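# Set a new cartridge's tracking force with a stylus gauge

## Task

A freshly fitted cartridge sits on the record player's tonearm and its counterweight has not been adjusted. Bring the tracking force into the range on the cartridge's data sheet (manual point 7: 1.6 to 2.0 grams), using the stylus force gauge that stands on the mat. Finish with the tonearm clamped in its rest and nothing moving. It counts as failed if at any point the robot touches the stylus; the stylus or the front of the cartridge gets pressed hard; the stylus comes down on or strikes anything quickly; the stylus or cartridge contacts the mat, the platter or any fixed part of the player; or the counterweight is rotated while the stylus or cartridge is resting on the gauge. Nothing may be knocked or put off the table, and the result must hold without the robot keeping it in place.

## Robot and tools

Robot: two arms, left_arm and right_arm, facing each other across a table; the names are labels, not image sides. left_arm's base is on the +y side at (-0.154, +0.562, +0.118) m, quat_wxyz (+0.901, 0, 0, -0.434); right_arm's is at (+0.088, -0.507, +0.092) m, quat_wxyz (+0.629, 0, 0, +0.778). Each has a two-finger gripper. Fingers extend along the gripper's +x axis and close along its y axis. end_effector_position is the pinch point midway between the pads, roughly 3 to 4 cm behind the tips.

Frame: one scene frame for everything. Origin at table centre, +z up, table surface at z = +0.020 m. Positions in metres, orientations as quaternions written w first (qw, qx, qy, qz).

Record player facts (from its manual): turning the counterweight counterclockwise as seen from the player's front adds 3 grams per turn. Its numbered ring (0 to 3 g, read against a line on the stub) rotates with it and is not zeroed, so the ring alone does not give the force. The clamp opens by pressing its short outer tail and closes by pushing the hook back over the tube. The cue lever raises the lift bar when pushed back and lowers it gently when pushed forward. The gauge reads load on its tongue up to 5.00 g and goes blank above that; lowering the arm onto it with the cue lever is always safe. A reading is valid only with the stylus on the tongue, the lift bar clear of the tube and no gripper touching arm or gauge. If the tube is unclamped in its rest and the nose rises, the force is negative; a gripper holding the counterweight can lift an unclamped tube. Never turn the counterweight while the stylus or cartridge rests on the gauge; lift with the cue first. show_instructions returns the manual pictures.

Row format (used by execute_actions and move): 16 numbers, always both arms: x, y, z, qw, qx, qy, qz, opening for left_arm, then the same eight for right_arm. x, y, z and the quaternion are an absolute target pose for that gripper's pinch point in the scene frame. Opening runs -1 to 1: +1 is fully open (0.088 m), empty fingers meet near -0.80, lower values add nothing. Closing from fully open takes at least about 0.5 s.

execute_actions(actions): a list of actions; each action is a list of up to 15 rows, one per 1/30 s step, and a short action repeats its final row to fill 15 steps. An empty list just returns state and images. A target more than 0.6 m from the gripper's current position along any of its own axes gets the action refused for both arms; if the first action is refused or anything is malformed, nothing runs. To hold an orientation, repeat the same quaternion you chose, not the drifted reported one.

move(target, speed, blocking): target is one 16-number row of absolute poses; each gripper follows a straight line there, all finishing together, 0.5 to 10 s (cut off at 10 s). speed is path top speed in m/s, 0.002 to 0.5, default 0.25; rotation up to twice that in rad/s. Paths ignore obstacles and the other arm, and grippers may lag, stray or overshoot speed, especially with a nearly straight arm. Faster contact hits harder; aiming further past a contact presses harder. blocking=false returns after 0.5 s while motion continues; then use wait or stop before new rows or moves. The result adds a move: line with the ending (done, off_target, moving, held, fault), limits (paced = pose clipped; held = a check blocked steps, after which the arm may jump fast) and each gripper's distance to its pose.

wait(seconds): 0 to 10; arms keep their last command. stop(): brakes a running move; needs braking room; fingers keep moving. zoom_image(camera, region): camera is cam_high, cam_low, cam_left_wrist or cam_right_wrist; region [x0, y0, x1, y1] in pixels, at most 504 by 504, origin top-left. read_manual(section) gives only URDF licences. finished_scene(scene) ends the scene irrevocably and reports success.

Controller behaviour: each step, the commanded pose is clipped to within 70 mm and 16 degrees of the measured pose; position beats orientation when both cannot be met. Friction may leave the gripper short or slightly tilted, and tiny moves may not happen; check pose after each move. For an arm that should stay still, resend its full last pose and intended opening every call. Hand target lines show what the controller is currently driving toward; HELD marks blocked steps; pose unreachable means the clearance check altered the command.

Gripping: grip_measured is the finger opening on the command scale. To hold something, command clearly below grip_measured; the bigger the gap, the harder the squeeze (about 34 N per pad max; fast closes can hit harder). Readings may be off by about 1 mm.

Joint ranges (rad): waist ±3.054, shoulder 0 to 3.142, elbow 0 to 2.356, wrist pitch ±1.571, wrist yaw ±1.571, wrist roll ±3.142. Load limits (N m): 16.6, 20.6, 20.5, 5.42, 5.4, 5.07; reaching one stops that arm for 10 s. Sustained loads heat motors: MOTOR HOT from 50 °C, OVER-TEMPERATURE FAULT at 95 °C, and possible power loss after.

Cameras: four 504x504 images per result in the order cam_high, cam_low, cam_left_wrist, cam_right_wrist; calibration given is approximate.

Avoid: arms colliding, drops, slams, hard pushes, anything falling off the table, and any contact with the stylus.

Each tool is called after "Call:" in YAML: its name, and indented under it one key for each argument.

Reference images:

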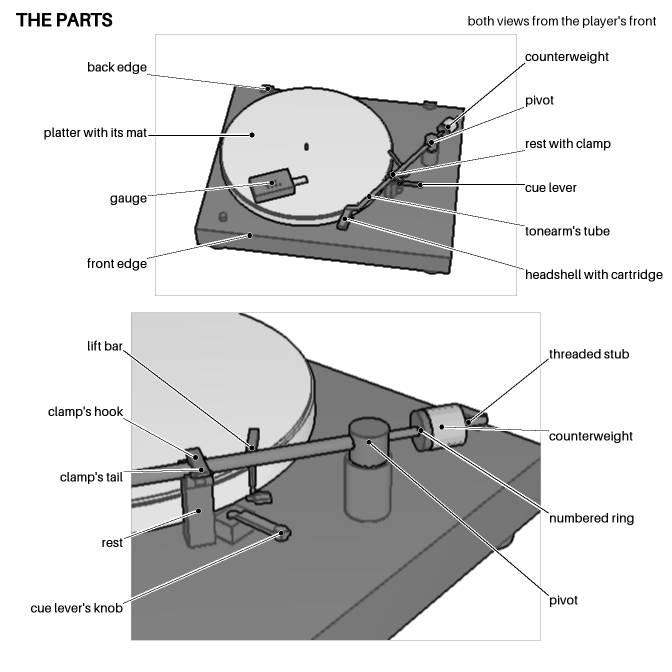

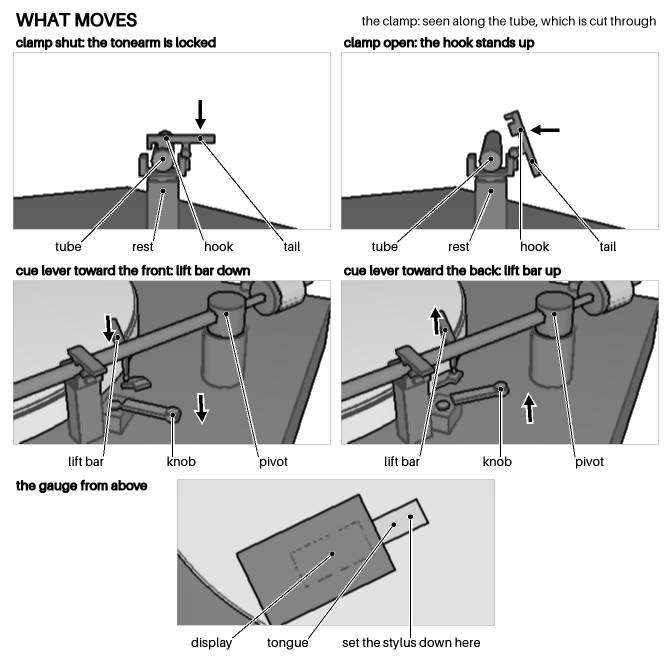

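## Session

Call:
execute_actions:
  actions: []

Scene clock: 0.00 s.
left_arm: end_effector_position=(-0.1498, +0.2862, +0.3306) grip_measured=+0.853 end_effector_quat_wxyz=(-0.262, +0.850, -0.258, -0.378) end_effector_velocity=(+0.001, +0.002, +0.002) end_effector_angular_velocity=(-0.004, -0.006, +0.004) | right_arm: end_effector_position=(+0.0188, -0.1903, +0.4006) grip_measured=+0.857 end_effector_quat_wxyz=(+0.438, -0.374, -0.592, +0.563) end_effector_velocity=(-0.000, -0.001, +0.000) end_effector_angular_velocity=(+0.000, -0.008, +0.004)
Joint positions: left_arm=[-1.009  1.494  1.373 -1.403 -0.679  2.054  0.081] | right_arm=[-0.104  0.914  0.573  0.442 -0.237 -1.528  0.081]
Joint velocities: left_arm=[-0.002 -0.007 -0.002 -0.007 -0.007 -0.007  0.   ] | right_arm=[-0.002 -0.002  0.002 -0.007 -0.007 -0.007 -0.   ]
Motor temperatures (°C, as the motors report them): left_arm=[19 20 21 22 22 20] | right_arm=[19 20 23 23 23 19]
Heat: left arm: hottest wrist pitch 22 °C (+0.0 °C/min); right arm: hottest elbow 23 °C (+0.0 °C/min).
Hand target (left_arm): -0.150, +0.286, +0.331; -0.262, +0.850, -0.258, -0.378
Hand target (right_arm): +0.019, -0.190, +0.401; -0.438, +0.374, +0.592, -0.563

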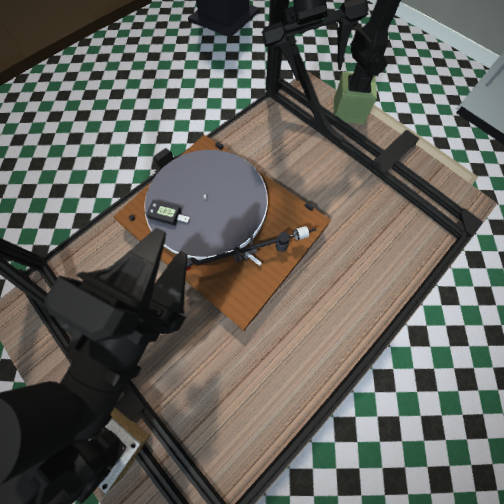

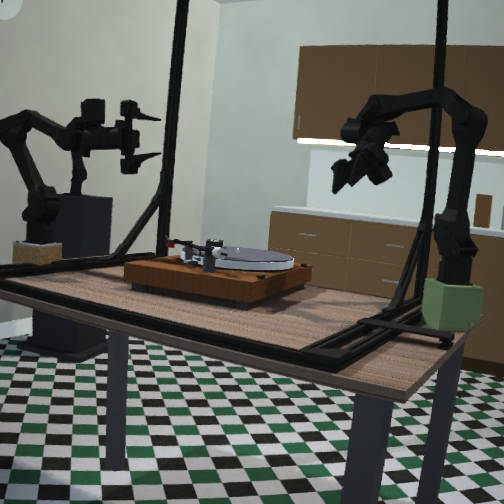

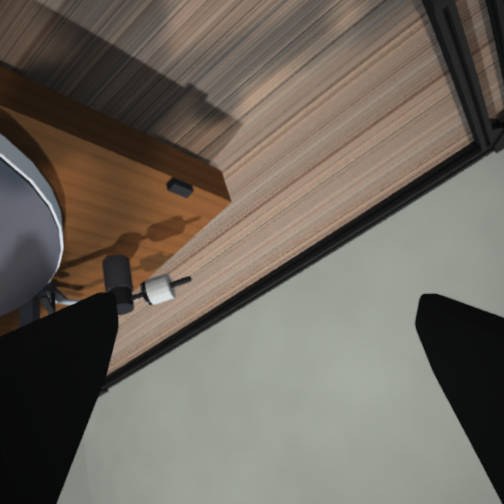

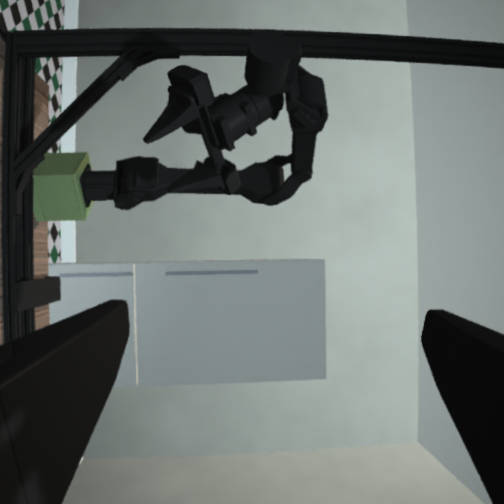

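Call:
move:
  target: [-0.1498,0.2862,0.3306,-0.262,0.85,-0.258,-0.378,0.85,0.0,-0.06,0.3,0.586,-0.395,0.586,0.395,0.85]

Call:
zoom_image:
  camera: "cam_low"
  region: [120,210,320,310]

Scene clock: 13.83 s.
left_arm: end_effector_position=(-0.1498, +0.2861, +0.3305) grip_measured=+0.850 end_effector_quat_wxyz=(-0.262, +0.850, -0.258, -0.378) end_effector_velocity=(+0.002, -0.001, +0.001) end_effector_angular_velocity=(-0.022, -0.015, +0.016) | right_arm: end_effector_position=(-0.0007, -0.0640, +0.3025) grip_measured=+0.850 end_effector_quat_wxyz=(+0.614, -0.320, +0.543, +0.474) end_effector_velocity=(-0.000, +0.001, +0.001) end_effector_angular_velocity=(+0.003, +0.024, -0.009)
Joint positions: left_arm=[-1.009  1.495  1.373 -1.403 -0.679  2.054  0.081] | right_arm=[-0.01   2.172  2.346 -1.504  0.007  0.568  0.081]
Joint velocities: left_arm=[-0.002 -0.002 -0.007  0.007 -0.022 -0.022 -0.   ] | right_arm=[-0.007 -0.002 -0.002  0.007 -0.022  0.007 -0.   ]
Motor temperatures (°C, as the motors report them): left_arm=[19 21 22 22 22 20] | right_arm=[19 21 26 25 23 19]
Heat: left arm: hottest elbow 22 °C (+0.0 °C/min); right arm: hottest elbow 26 °C (+13.0 °C/min).
Hand target (left_arm): -0.150, +0.286, +0.331; -0.262, +0.850, -0.258, -0.378
Hand target (right_arm): -0.000, -0.060, +0.298; +0.614, -0.318, +0.548, +0.471
Off the commanded pose (left_arm): 0.000 m, 0 deg.
Off the commanded pose (right_arm): 0.005 m, 14 deg.
joint sent to its limit (right arm) — the command would take joint 3 (elbow) past its upper limit, so that joint was sent only as far as its limit.
move: off_target (right_arm)
camera_calibration (this result's frames):
cam_left_wrist: T_world_to_cam=[[0.614826, 0.750903, 0.24111, -0.194734], [0.279362, -0.493255, 0.823806, -0.0620771], [0.737527, -0.43914, -0.513039, 0.483662], [0, 0, 0, 1]] pos_world=[-0.219644, 0.328002, 0.346229]
cam_right_wrist: T_world_to_cam=[[0.937533, -0.323123, -0.128929, 0.0288262], [-0.305749, -0.942093, 0.137765, -0.0729244], [-0.165978, -0.0897395, -0.982038, 0.36792], [0, 0, 0, 1]] pos_world=[0.0117445, -0.0263702, 0.375074]

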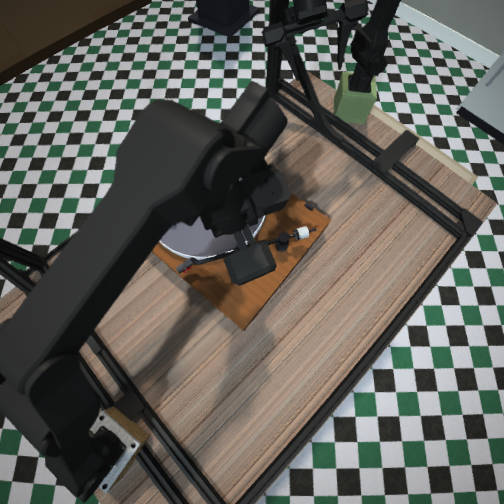

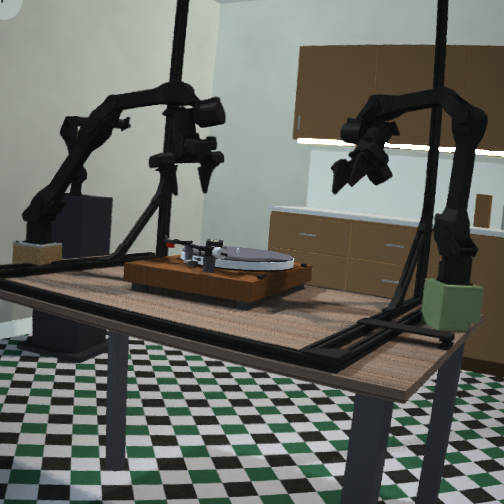

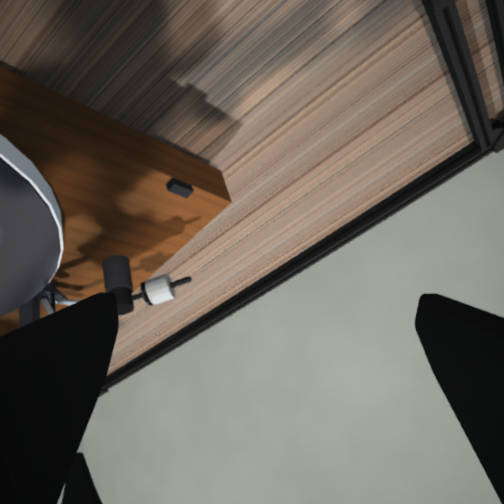

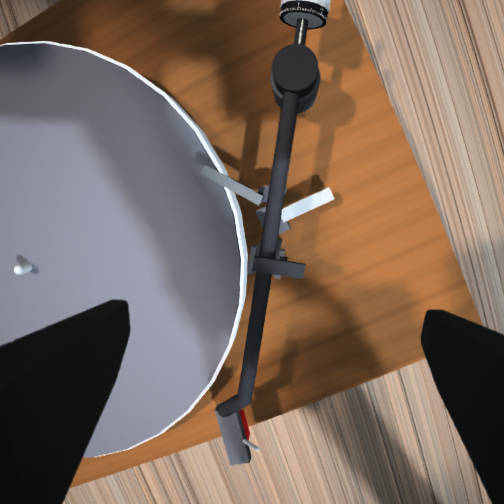

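Region (120, 210, 320, 310) of cam_low's 504x504 image, scaled by 2.520, with more detail than that image has.

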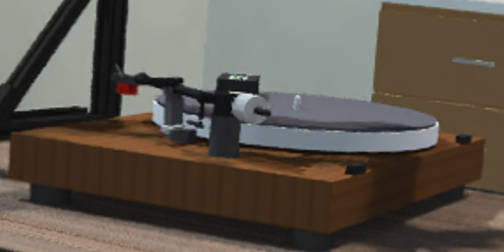

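Call:
move:
  target: [0.085,0.18,0.17,0.53,0,0,-0.848,0.5,-0.004,-0.09,0.22,0.542,-0.411,0.345,0.646,-1]

Scene clock: 39.07 s.
left_arm: end_effector_position=(+0.0859, +0.1800, +0.1736) grip_measured=+0.500 end_effector_quat_wxyz=(+0.529, +0.001, -0.008, -0.849) end_effector_velocity=(+0.000, +0.001, -0.002) end_effector_angular_velocity=(-0.006, +0.021, +0.009) | right_arm: end_effector_position=(-0.0024, -0.0878, +0.2173) grip_measured=-0.776 end_effector_quat_wxyz=(+0.545, -0.412, +0.349, +0.642) end_effector_velocity=(+0.002, +0.000, -0.001) end_effector_angular_velocity=(+0.005, -0.015, +0.014)
Joint positions: left_arm=[ 0.219  2.412  1.046  1.398  1.348 -0.018  0.064] | right_arm=[ 0.011  1.834  1.456 -0.764  0.026  0.052  0.001]
Joint velocities: left_arm=[ 0.002  0.027 -0.002  0.095 -0.007 -0.081 -0.   ] | right_arm=[-0.002 -0.002 -0.007  0.007  0.007 -0.022 -0.   ]
Motor temperatures (°C, as the motors report them): left_arm=[19 23 24 22 22 20] | right_arm=[19 28 28 25 23 19]
Heat: left arm: hottest elbow 24 °C (+3.1 °C/min); right arm: hottest shoulder 28 °C (+7.7 °C/min).
Hand target (left_arm): +0.085, +0.180, +0.169; -0.531, +0.003, +0.002, +0.847
Hand target (right_arm): -0.004, -0.090, +0.220; +0.543, -0.411, +0.345, +0.646
Off the commanded pose (left_arm): 0.004 m, 1 deg.
Off the commanded pose (right_arm): 0.004 m, 1 deg.
move: done
camera_calibration (this result's frames):
cam_left_wrist: T_world_to_cam=[[-0.892993, 0.449751, 0.0169718, 0.000503078], [0.144239, 0.321704, -0.935789, 0.119312], [-0.426332, -0.833205, -0.352151, 0.325676], [0, 0, 0, 1]] pos_world=[0.122086, 0.232746, 0.22633]
cam_right_wrist: T_world_to_cam=[[0.982271, 0.187465, -0.0000660739, 0.0286794], [0.186861, -0.97913, -0.0799196, -0.0389338], [-0.0150469, 0.0784904, -0.996801, 0.300168], [0, 0, 0, 1]] pos_world=[-0.0163792, -0.0670579, 0.296098]

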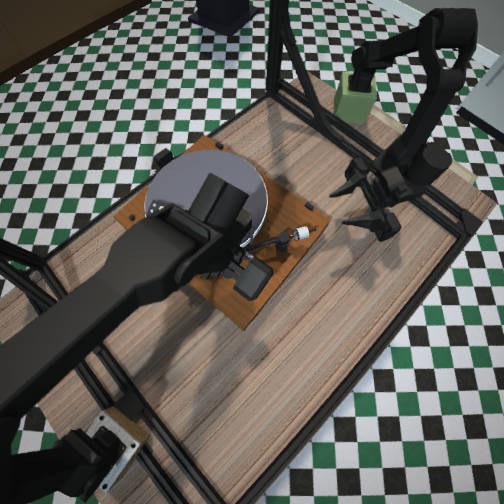

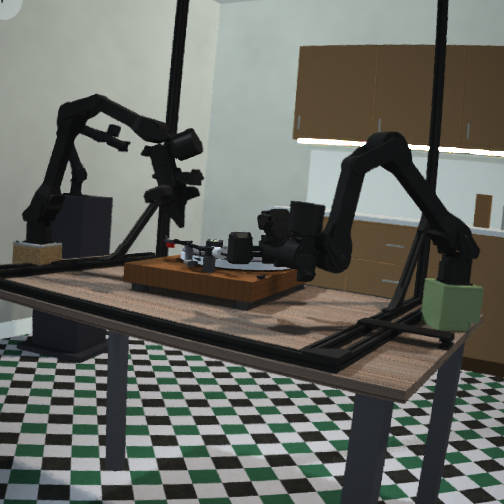

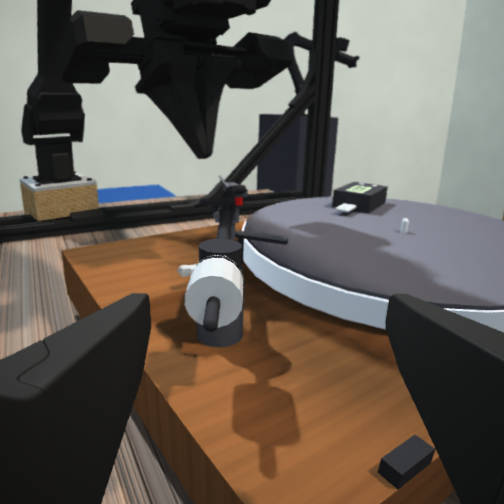

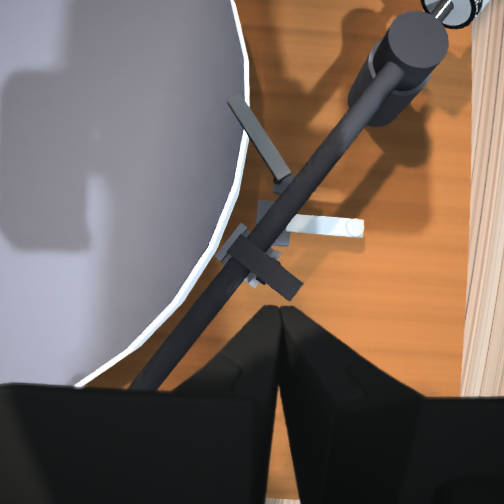

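Call:
move:
  target: [0.085,0.18,0.17,0.53,0,0,-0.848,0.5,0.002,-0.081,0.197,0.542,-0.411,0.345,0.646,-1]
  speed: 0.05

Call:
zoom_image:
  camera: "cam_left_wrist"
  region: [150,130,290,270]

Scene clock: 49.73 s.
left_arm: end_effector_position=(+0.0858, +0.1801, +0.1697) grip_measured=+0.500 end_effector_quat_wxyz=(+0.529, -0.000, +0.000, -0.848) end_effector_velocity=(-0.000, -0.001, -0.003) end_effector_angular_velocity=(+0.026, +0.035, +0.005) | right_arm: end_effector_position=(+0.0006, -0.0797, +0.2063) grip_measured=-0.776 end_effector_quat_wxyz=(+0.547, -0.404, +0.340, +0.650) end_effector_velocity=(+0.001, -0.005, -0.002) end_effector_angular_velocity=(-0.022, -0.001, +0.007)
Joint positions: left_arm=[ 0.219  2.415  1.045  1.373  1.347 -0.004  0.064] | right_arm=[-0.003  1.848  1.419 -0.684  0.016  0.032  0.001]
Joint velocities: left_arm=[-0.002 -0.002 -0.002 -0.037 -0.007 -0.007 -0.   ] | right_arm=[-0.002 -0.002 -0.002 -0.022 -0.007 -0.007 -0.   ]
Motor temperatures (°C, as the motors report them): left_arm=[19 25 23 23 22 20] | right_arm=[19 31 28 26 23 19]
Heat: left arm: hottest shoulder 25 °C (+3.6 °C/min); right arm: hottest shoulder 31 °C (+9.7 °C/min).
Hand target (left_arm): +0.085, +0.180, +0.170; -0.530, +0.000, -0.000, +0.848
Hand target (right_arm): +0.002, -0.081, +0.197; +0.542, -0.411, +0.345, +0.646
Off the commanded pose (left_arm): 0.001 m, 0 deg.
Off the commanded pose (right_arm): 0.009 m, 1 deg.
move: off_target (right_arm)
camera_calibration (this result's frames):
cam_left_wrist: T_world_to_cam=[[-0.893122, 0.448732, 0.0311969, -0.00172496], [0.134718, 0.333015, -0.933248, 0.113995], [-0.429168, -0.829301, -0.357875, 0.324853], [0, 0, 0, 1]] pos_world=[0.122519, 0.232213, 0.222697]
cam_right_wrist: T_world_to_cam=[[0.980725, 0.195391, -0.00116331, 0.0251147], [0.194109, -0.974935, -0.108734, -0.026187], [-0.0223797, 0.106412, -0.99407, 0.290289], [0, 0, 0, 1]] pos_world=[-0.0130509, -0.061328, 0.28575]

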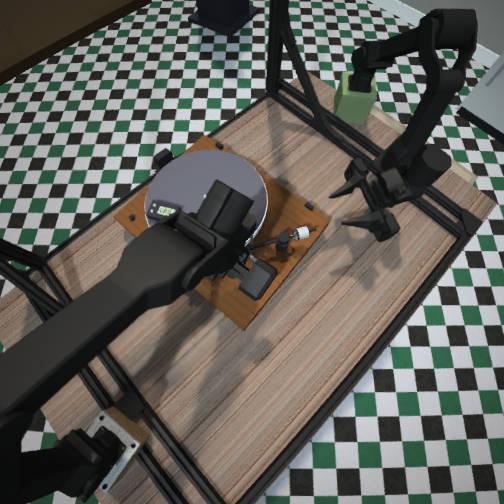

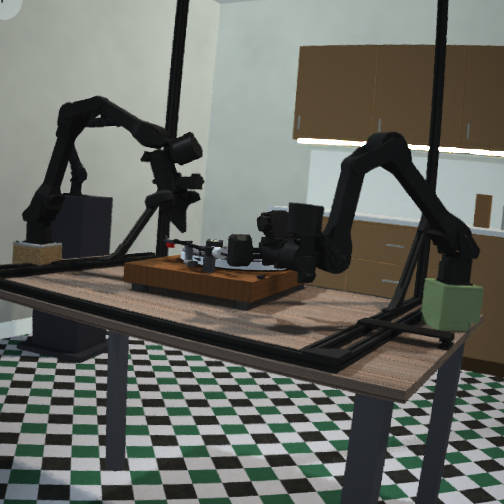

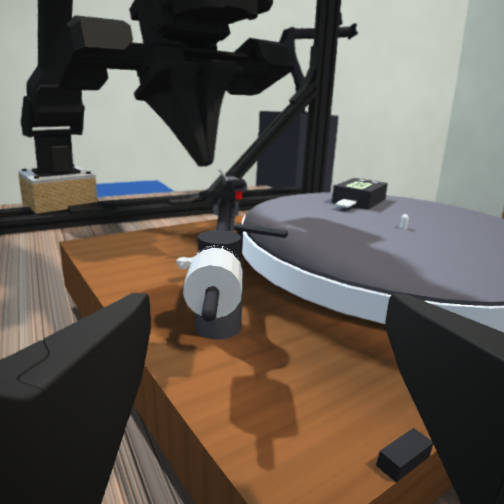

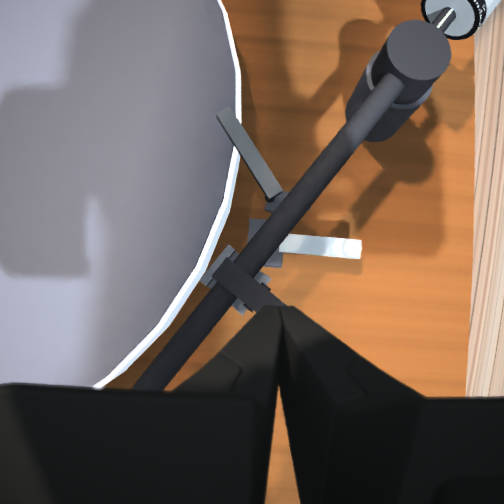

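Region (150, 130, 290, 270) of cam_left_wrist's 504x504 image, scaled by 3.600, with more detail than that image has.

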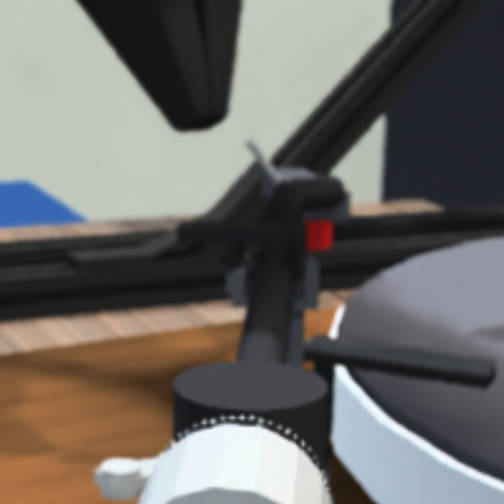

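Call:
move:
  target: [0.085,0.18,0.17,0.53,0,0,-0.848,0.5,0.004,-0.082,0.168,0.542,-0.411,0.345,0.646,-1]
  speed: 0.02

Call:
zoom_image:
  camera: "cam_left_wrist"
  region: [150,130,290,270]

Scene clock: 58.07 s.
left_arm: end_effector_position=(+0.0858, +0.1801, +0.1694) grip_measured=+0.500 end_effector_quat_wxyz=(+0.529, -0.000, +0.000, -0.848) end_effector_velocity=(-0.002, -0.002, -0.000) end_effector_angular_velocity=(+0.008, +0.012, -0.000) | right_arm: end_effector_position=(+0.0021, -0.0802, +0.1830) grip_measured=-0.776 end_effector_quat_wxyz=(+0.548, -0.401, +0.338, +0.652) end_effector_velocity=(+0.002, -0.001, -0.002) end_effector_angular_velocity=(-0.002, -0.004, -0.012)
Joint positions: left_arm=[ 0.219  2.415  1.045  1.372  1.347 -0.003  0.064] | right_arm=[-0.007  1.861  1.338 -0.582  0.013  0.029  0.001]
Joint velocities: left_arm=[-0.007 -0.002 -0.002 -0.007 -0.007 -0.007 -0.   ] | right_arm=[-0.002 -0.002 -0.012  0.007  0.007  0.007 -0.   ]
Motor temperatures (°C, as the motors report them): left_arm=[19 26 23 24 22 20] | right_arm=[19 30 28 26 23 19]
Heat: left arm: hottest shoulder 26 °C (+4.1 °C/min); right arm: hottest shoulder 30 °C (+7.2 °C/min).
Hand target (left_arm): +0.085, +0.180, +0.170; -0.530, -0.000, +0.000, +0.848
Hand target (right_arm): +0.004, -0.083, +0.168; +0.542, -0.411, +0.345, +0.646
Off the commanded pose (left_arm): 0.001 m, 0 deg.
Off the commanded pose (right_arm): 0.015 m, 2 deg.
move: off_target (right_arm)
camera_calibration (this result's frames):
cam_left_wrist: T_world_to_cam=[[-0.893115, 0.44872, 0.0315524, -0.0017956], [0.134526, 0.333372, -0.933148, 0.113712], [-0.429241, -0.829164, -0.358105, 0.324795], [0, 0, 0, 1]] pos_world=[0.122514, 0.232206, 0.222477]
cam_right_wrist: T_world_to_cam=[[0.980641, 0.195803, -0.00192184, 0.0238244], [0.194257, -0.974038, -0.116253, -0.0279986], [-0.0246347, 0.11363, -0.993218, 0.267707], [0, 0, 0, 1]] pos_world=[-0.0113294, -0.062356, 0.262682]

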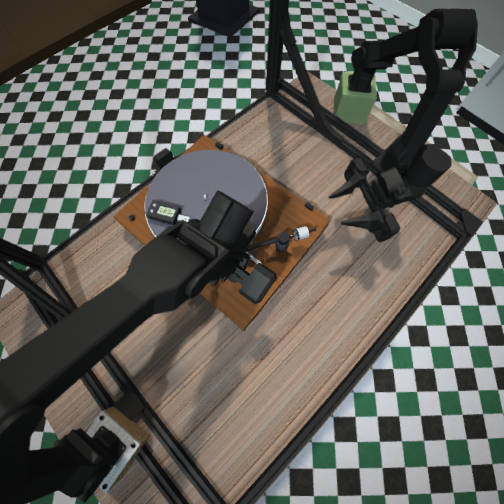

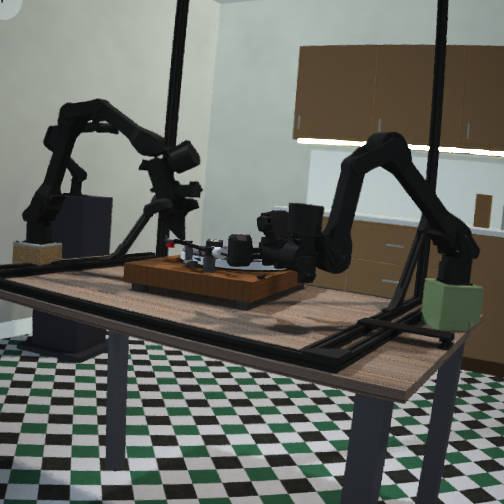

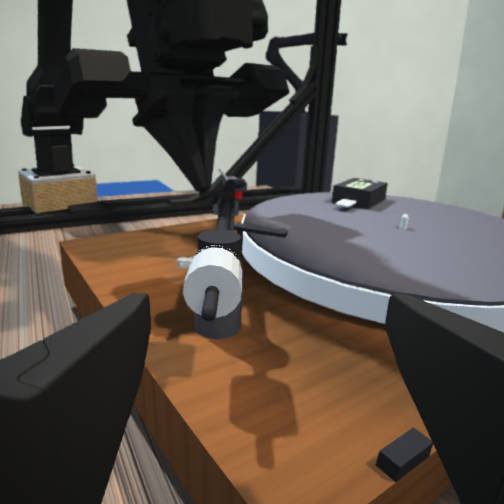

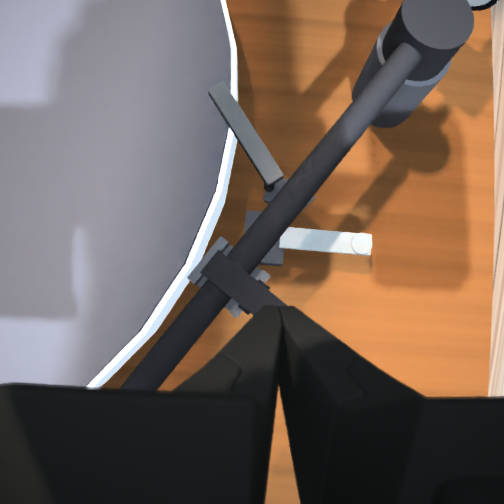

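Region (150, 130, 290, 270) of cam_left_wrist's 504x504 image, scaled by 3.600, with more detail than that image has.

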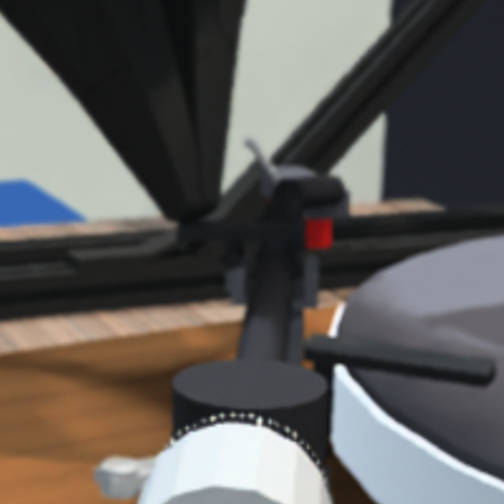

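Call:
move:
  target: [0.085,0.18,0.17,0.53,0,0,-0.848,0.5,0.005,-0.083,0.155,0.542,-0.411,0.345,0.646,-1]
  speed: 0.02

Call:
zoom_image:
  camera: "cam_left_wrist"
  region: [150,130,290,270]

Scene clock: 64.63 s.
left_arm: end_effector_position=(+0.0858, +0.1802, +0.1693) grip_measured=+0.500 end_effector_quat_wxyz=(+0.529, -0.000, +0.001, -0.848) end_effector_velocity=(+0.003, -0.002, +0.002) end_effector_angular_velocity=(-0.004, -0.003, +0.020) | right_arm: end_effector_position=(+0.0073, -0.0806, +0.1725) grip_measured=-0.776 end_effector_quat_wxyz=(+0.553, -0.399, +0.337, +0.650) end_effector_velocity=(-0.002, -0.004, -0.002) end_effector_angular_velocity=(-0.015, +0.014, +0.014)
Joint positions: left_arm=[ 0.219  2.415  1.045  1.371  1.347 -0.003  0.064] | right_arm=[-0.017  1.864  1.297 -0.531  0.017  0.026  0.001]
Joint velocities: left_arm=[-0.002 -0.002  0.002  0.007 -0.022 -0.007  0.   ] | right_arm=[-0.002 -0.002 -0.007 -0.007 -0.022 -0.007  0.   ]
Motor temperatures (°C, as the motors report them): left_arm=[19 27 23 24 22 20] | right_arm=[19 30 28 28 23 19]
Heat: left arm: hottest shoulder 27 °C (+5.0 °C/min); right arm: hottest shoulder 30 °C (+6.0 °C/min).
Hand target (left_arm): +0.085, +0.180, +0.170; -0.530, +0.000, -0.000, +0.848
Hand target (right_arm): +0.005, -0.084, +0.155; +0.542, -0.411, +0.345, +0.646
Off the commanded pose (left_arm): 0.001 m, 0 deg.
Off the commanded pose (right_arm): 0.018 m, 2 deg.
move: off_target (right_arm)
camera_calibration (this result's frames):
cam_left_wrist: T_world_to_cam=[[-0.893107, 0.44871, 0.0319165, -0.00193729], [0.134292, 0.333663, -0.933078, 0.113548], [-0.429331, -0.829053, -0.358255, 0.324782], [0, 0, 0, 1]] pos_world=[0.12246, 0.232244, 0.222366]
cam_right_wrist: T_world_to_cam=[[0.982443, 0.186541, 0.00299065, 0.0172479], [0.185509, -0.975049, -0.121926, -0.0296949], [-0.0198283, 0.12034, -0.992535, 0.257827], [0, 0, 0, 1]] pos_world=[-0.00632419, -0.0631984, 0.25223]

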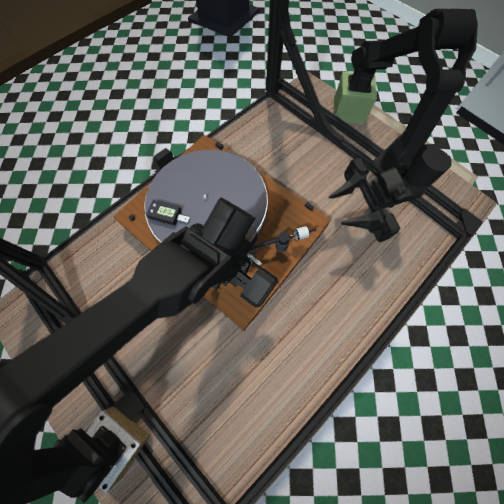

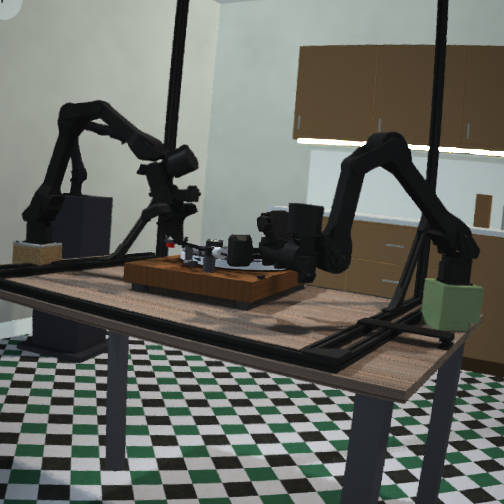

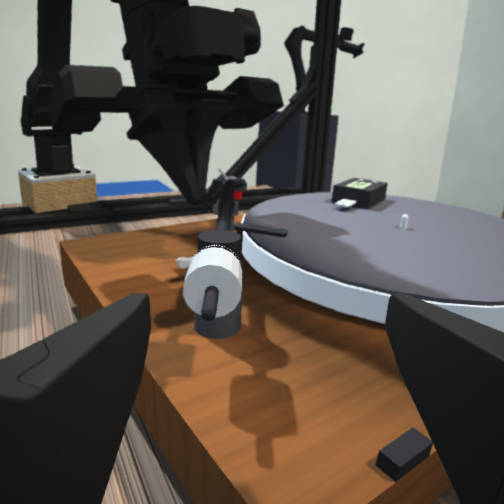

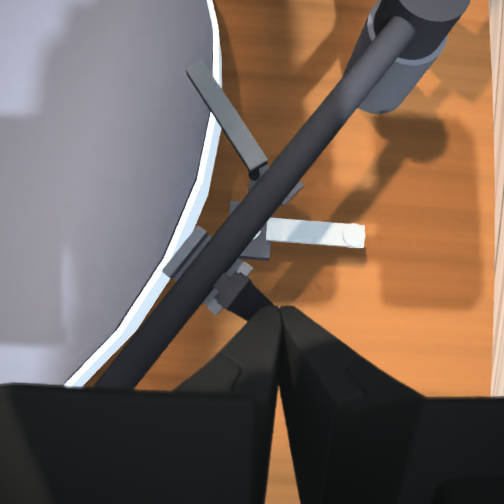

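Region (150, 130, 290, 270) of cam_left_wrist's 504x504 image, scaled by 3.600, with more detail than that image has.

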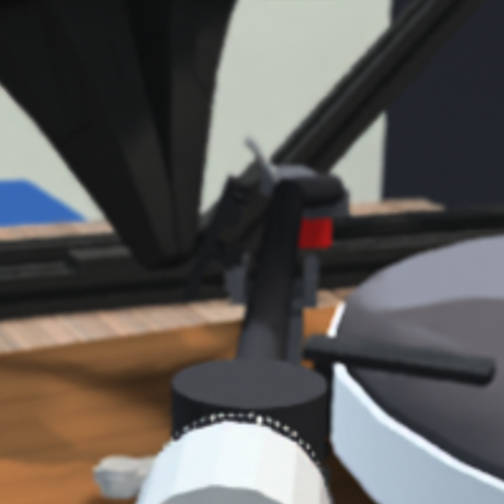

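Call:
move:
  target: [0.085,0.18,0.17,0.53,0,0,-0.848,0.5,0.046,-0.075,0.16,0.224,-0.483,0.129,0.837,-1]
  speed: 0.1

Scene clock: 76.40 s.
left_arm: end_effector_position=(+0.0857, +0.1802, +0.1692) grip_measured=+0.500 end_effector_quat_wxyz=(+0.529, -0.001, +0.001, -0.848) end_effector_velocity=(-0.002, +0.000, +0.001) end_effector_angular_velocity=(-0.001, +0.001, -0.010) | right_arm: end_effector_position=(+0.0451, -0.0770, +0.1629) grip_measured=-0.776 end_effector_quat_wxyz=(+0.227, -0.483, +0.127, +0.836) end_effector_velocity=(+0.000, -0.001, -0.000) end_effector_angular_velocity=(+0.009, -0.002, +0.031)
Joint positions: left_arm=[ 0.219  2.415  1.044  1.371  1.347 -0.003  0.064] | right_arm=[-0.266  2.016  1.474 -0.766 -0.46  -1.04   0.001]
Joint velocities: left_arm=[-0.002 -0.002 -0.002  0.007  0.007 -0.007 -0.   ] | right_arm=[-0.002  0.002  0.002 -0.007 -0.007 -0.037 -0.   ]
Motor temperatures (°C, as the motors report them): left_arm=[19 29 23 24 22 20] | right_arm=[19 29 28 29 23 19]
Heat: left arm: hottest shoulder 29 °C (+6.1 °C/min); right arm: hottest shoulder 29 °C (+3.1 °C/min).
Hand target (left_arm): +0.085, +0.180, +0.170; -0.530, +0.000, +0.000, +0.848
Hand target (right_arm): +0.046, -0.075, +0.160; +0.224, -0.483, +0.129, +0.837
Off the commanded pose (left_arm): 0.001 m, 0 deg.
Off the commanded pose (right_arm): 0.004 m, 0 deg.
move: done
camera_calibration (this result's frames):
cam_left_wrist: T_world_to_cam=[[-0.893098, 0.448702, 0.0322892, -0.00208224], [0.134015, 0.333886, -0.933038, 0.113441], [-0.429437, -0.828967, -0.358326, 0.324775], [0, 0, 0, 1]] pos_world=[0.122408, 0.232285, 0.222288]
cam_right_wrist: T_world_to_cam=[[0.480615, 0.876898, 0.0076999, 0.0544532], [0.864134, -0.472087, -0.174376, -0.017706], [-0.149275, 0.0904612, -0.984649, 0.250858], [0, 0, 0, 1]] pos_world=[0.0265762, -0.0788016, 0.243501]

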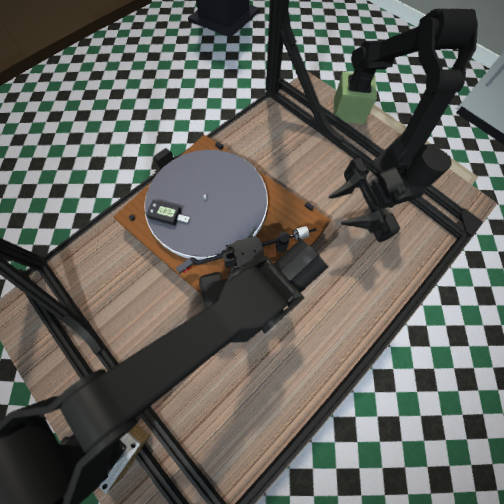

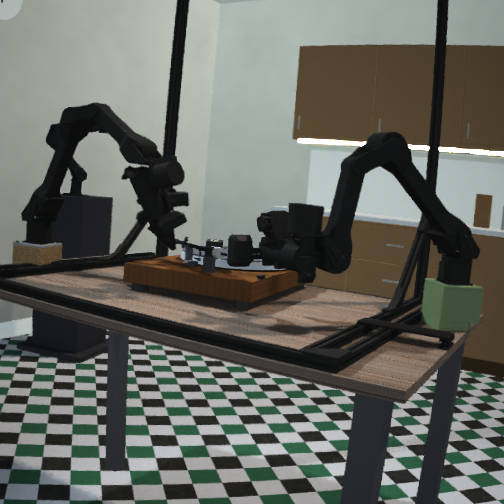

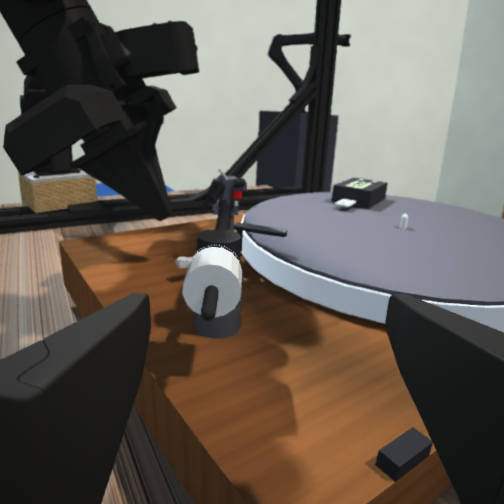

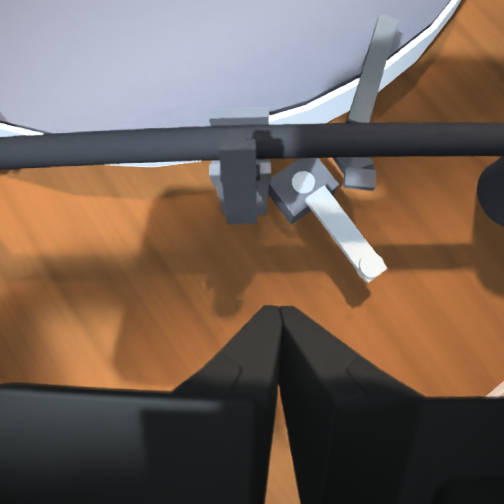

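Call:
move:
  target: [0.085,0.18,0.17,0.53,0,0,-0.848,0.5,0.04,-0.062,0.128,0.224,-0.483,0.129,0.837,-1]
  speed: 0.03

Call:
move:
  target: [0.085,0.18,0.17,0.53,0,0,-0.848,0.5,0.038,-0.03,0.128,0.224,-0.483,0.129,0.837,-1]
  speed: 0.015

Scene clock: 85.33 s.
left_arm: end_effector_position=(+0.0855, +0.1802, +0.1691) grip_measured=+0.500 end_effector_quat_wxyz=(+0.529, -0.001, +0.001, -0.848) end_effector_velocity=(-0.000, -0.001, -0.000) end_effector_angular_velocity=(+0.008, +0.012, +0.005) | right_arm: end_effector_position=(+0.0412, -0.0637, +0.1329) grip_measured=-0.776 end_effector_quat_wxyz=(+0.226, -0.482, +0.125, +0.837) end_effector_velocity=(-0.002, -0.002, +0.001) end_effector_angular_velocity=(-0.003, +0.020, +0.010)
Joint positions: left_arm=[ 0.219  2.415  1.044  1.371  1.347 -0.003  0.064] | right_arm=[-0.256  2.101  1.476 -0.676 -0.461 -1.033  0.001]
Joint velocities: left_arm=[-0.002 -0.002 -0.002 -0.007 -0.007 -0.007 -0.   ] | right_arm=[-0.002 -0.002 -0.002 -0.007 -0.022 -0.007 -0.   ]
Motor temperatures (°C, as the motors report them): left_arm=[19 30 23 25 22 20] | right_arm=[19 30 29 28 23 19]
Heat: left arm: hottest shoulder 30 °C (+7.1 °C/min); right arm: hottest shoulder 30 °C (+3.0 °C/min).
Hand target (left_arm): +0.085, +0.180, +0.170; -0.530, +0.000, -0.000, +0.848
Hand target (right_arm): +0.040, -0.062, +0.128; +0.224, -0.483, +0.129, +0.837
Off the commanded pose (left_arm): 0.001 m, 0 deg.
Off the commanded pose (right_arm): 0.005 m, 1 deg.
move: done
camera_calibration (this result's frames):
cam_left_wrist: T_world_to_cam=[[-0.892917, 0.449035, 0.0326618, -0.00239218], [0.133865, 0.334059, -0.932998, 0.113383], [-0.42986, -0.828717, -0.358397, 0.324627], [0, 0, 0, 1]] pos_world=[0.12223, 0.232222, 0.22221]
cam_right_wrist: T_world_to_cam=[[0.476625, 0.87906, 0.00908384, 0.0449726], [0.865888, -0.467649, -0.177602, -0.0126093], [-0.151875, 0.0925153, -0.98406, 0.219675], [0, 0, 0, 1]] pos_world=[0.0228463, -0.0657536, 0.213526]

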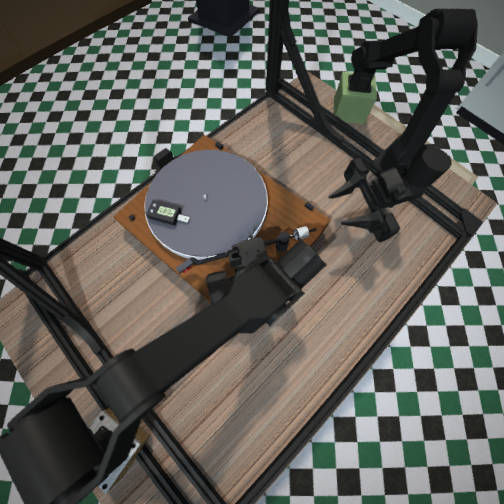

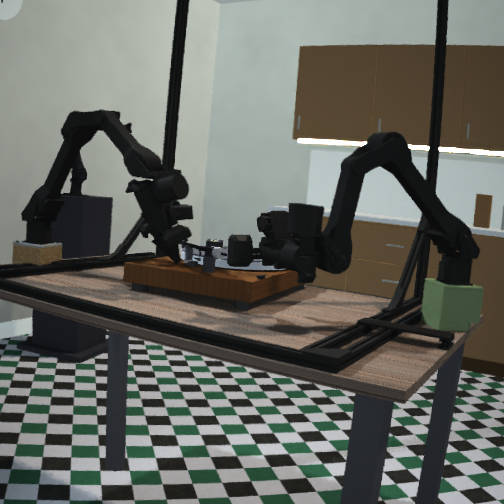

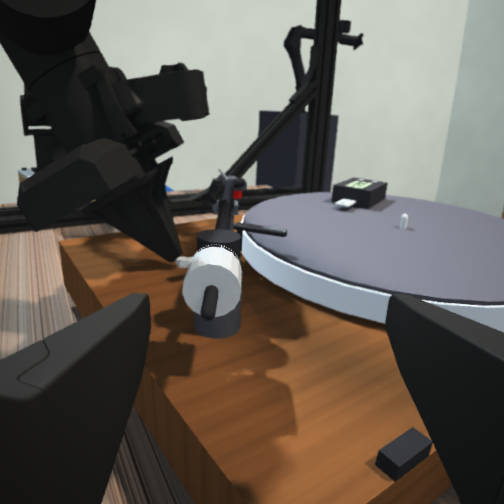

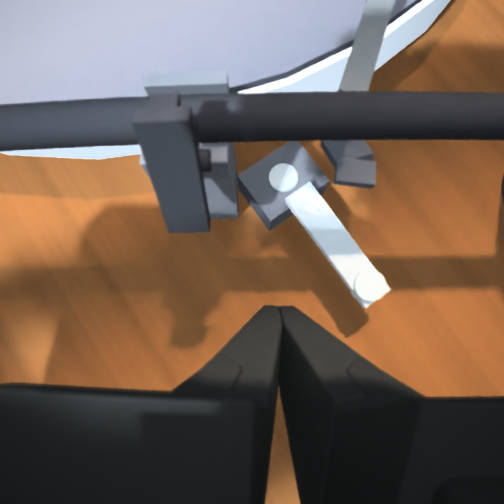

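Scene clock: 87.83 s.
left_arm: end_effector_position=(+0.0855, +0.1802, +0.1691) grip_measured=+0.500 end_effector_quat_wxyz=(+0.529, -0.001, +0.001, -0.848) end_effector_velocity=(-0.002, +0.000, -0.002) end_effector_angular_velocity=(+0.023, +0.037, -0.010) | right_arm: end_effector_position=(+0.0389, -0.0318, +0.1327) grip_measured=-0.776 end_effector_quat_wxyz=(+0.226, -0.481, +0.124, +0.838) end_effector_velocity=(-0.002, +0.001, -0.001) end_effector_angular_velocity=(+0.000, -0.009, +0.012)
Joint positions: left_arm=[ 0.219  2.415  1.044  1.371  1.347 -0.003  0.064] | right_arm=[-0.248  2.216  1.66  -0.74  -0.46  -1.024  0.001]
Joint velocities: left_arm=[-0.002 -0.002 -0.002 -0.022  0.007 -0.022 -0.   ] | right_arm=[ 0.007  0.007  0.012 -0.007  0.007 -0.007 -0.   ]
Motor temperatures (°C, as the motors report them): left_arm=[19 30 23 25 22 20] | right_arm=[19 30 29 28 23 19]
Heat: left arm: hottest shoulder 30 °C (+6.0 °C/min); right arm: hottest shoulder 30 °C (+2.0 °C/min).
Hand target (left_arm): +0.085, +0.180, +0.170; -0.530, +0.000, +0.000, +0.848
Hand target (right_arm): +0.038, -0.030, +0.128; +0.224, -0.483, +0.129, +0.837
Off the commanded pose (left_arm): 0.001 m, 0 deg.
Off the commanded pose (right_arm): 0.005 m, 1 deg.
move: done
camera_calibration (this result's frames):
cam_left_wrist: T_world_to_cam=[[-0.892917, 0.449035, 0.0326618, -0.00239218], [0.133865, 0.334059, -0.932998, 0.113383], [-0.42986, -0.828717, -0.358397, 0.324627], [0, 0, 0, 1]] pos_world=[0.12223, 0.232222, 0.22221]
cam_right_wrist: T_world_to_cam=[[0.476055, 0.879361, 0.00980413, 0.0180416], [0.865917, -0.466773, -0.179755, 0.0045673], [-0.153493, 0.0940626, -0.983663, 0.216249], [0, 0, 0, 1]] pos_world=[0.020649, -0.0340741, 0.21336]

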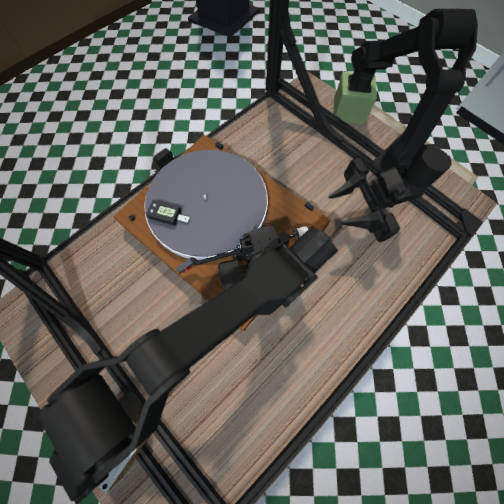

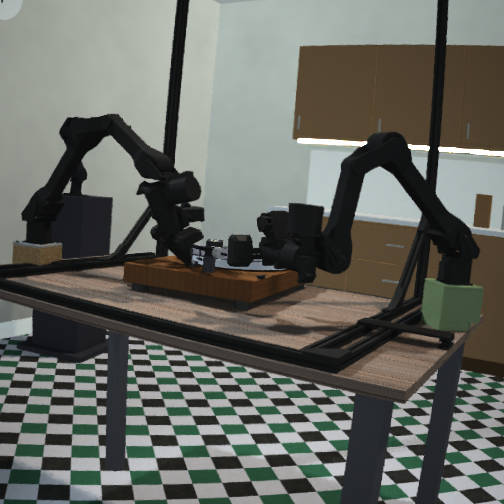

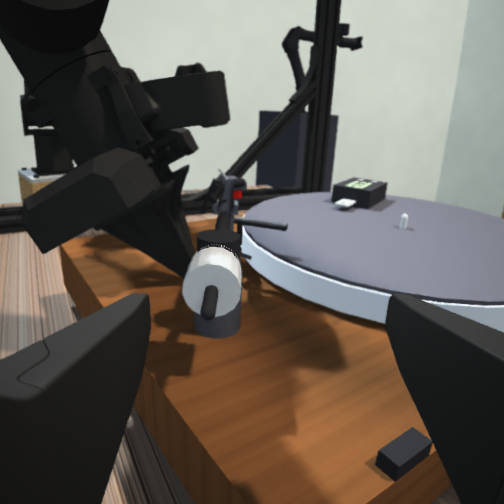

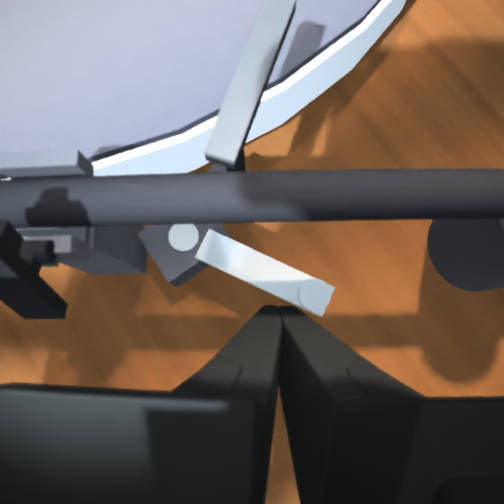

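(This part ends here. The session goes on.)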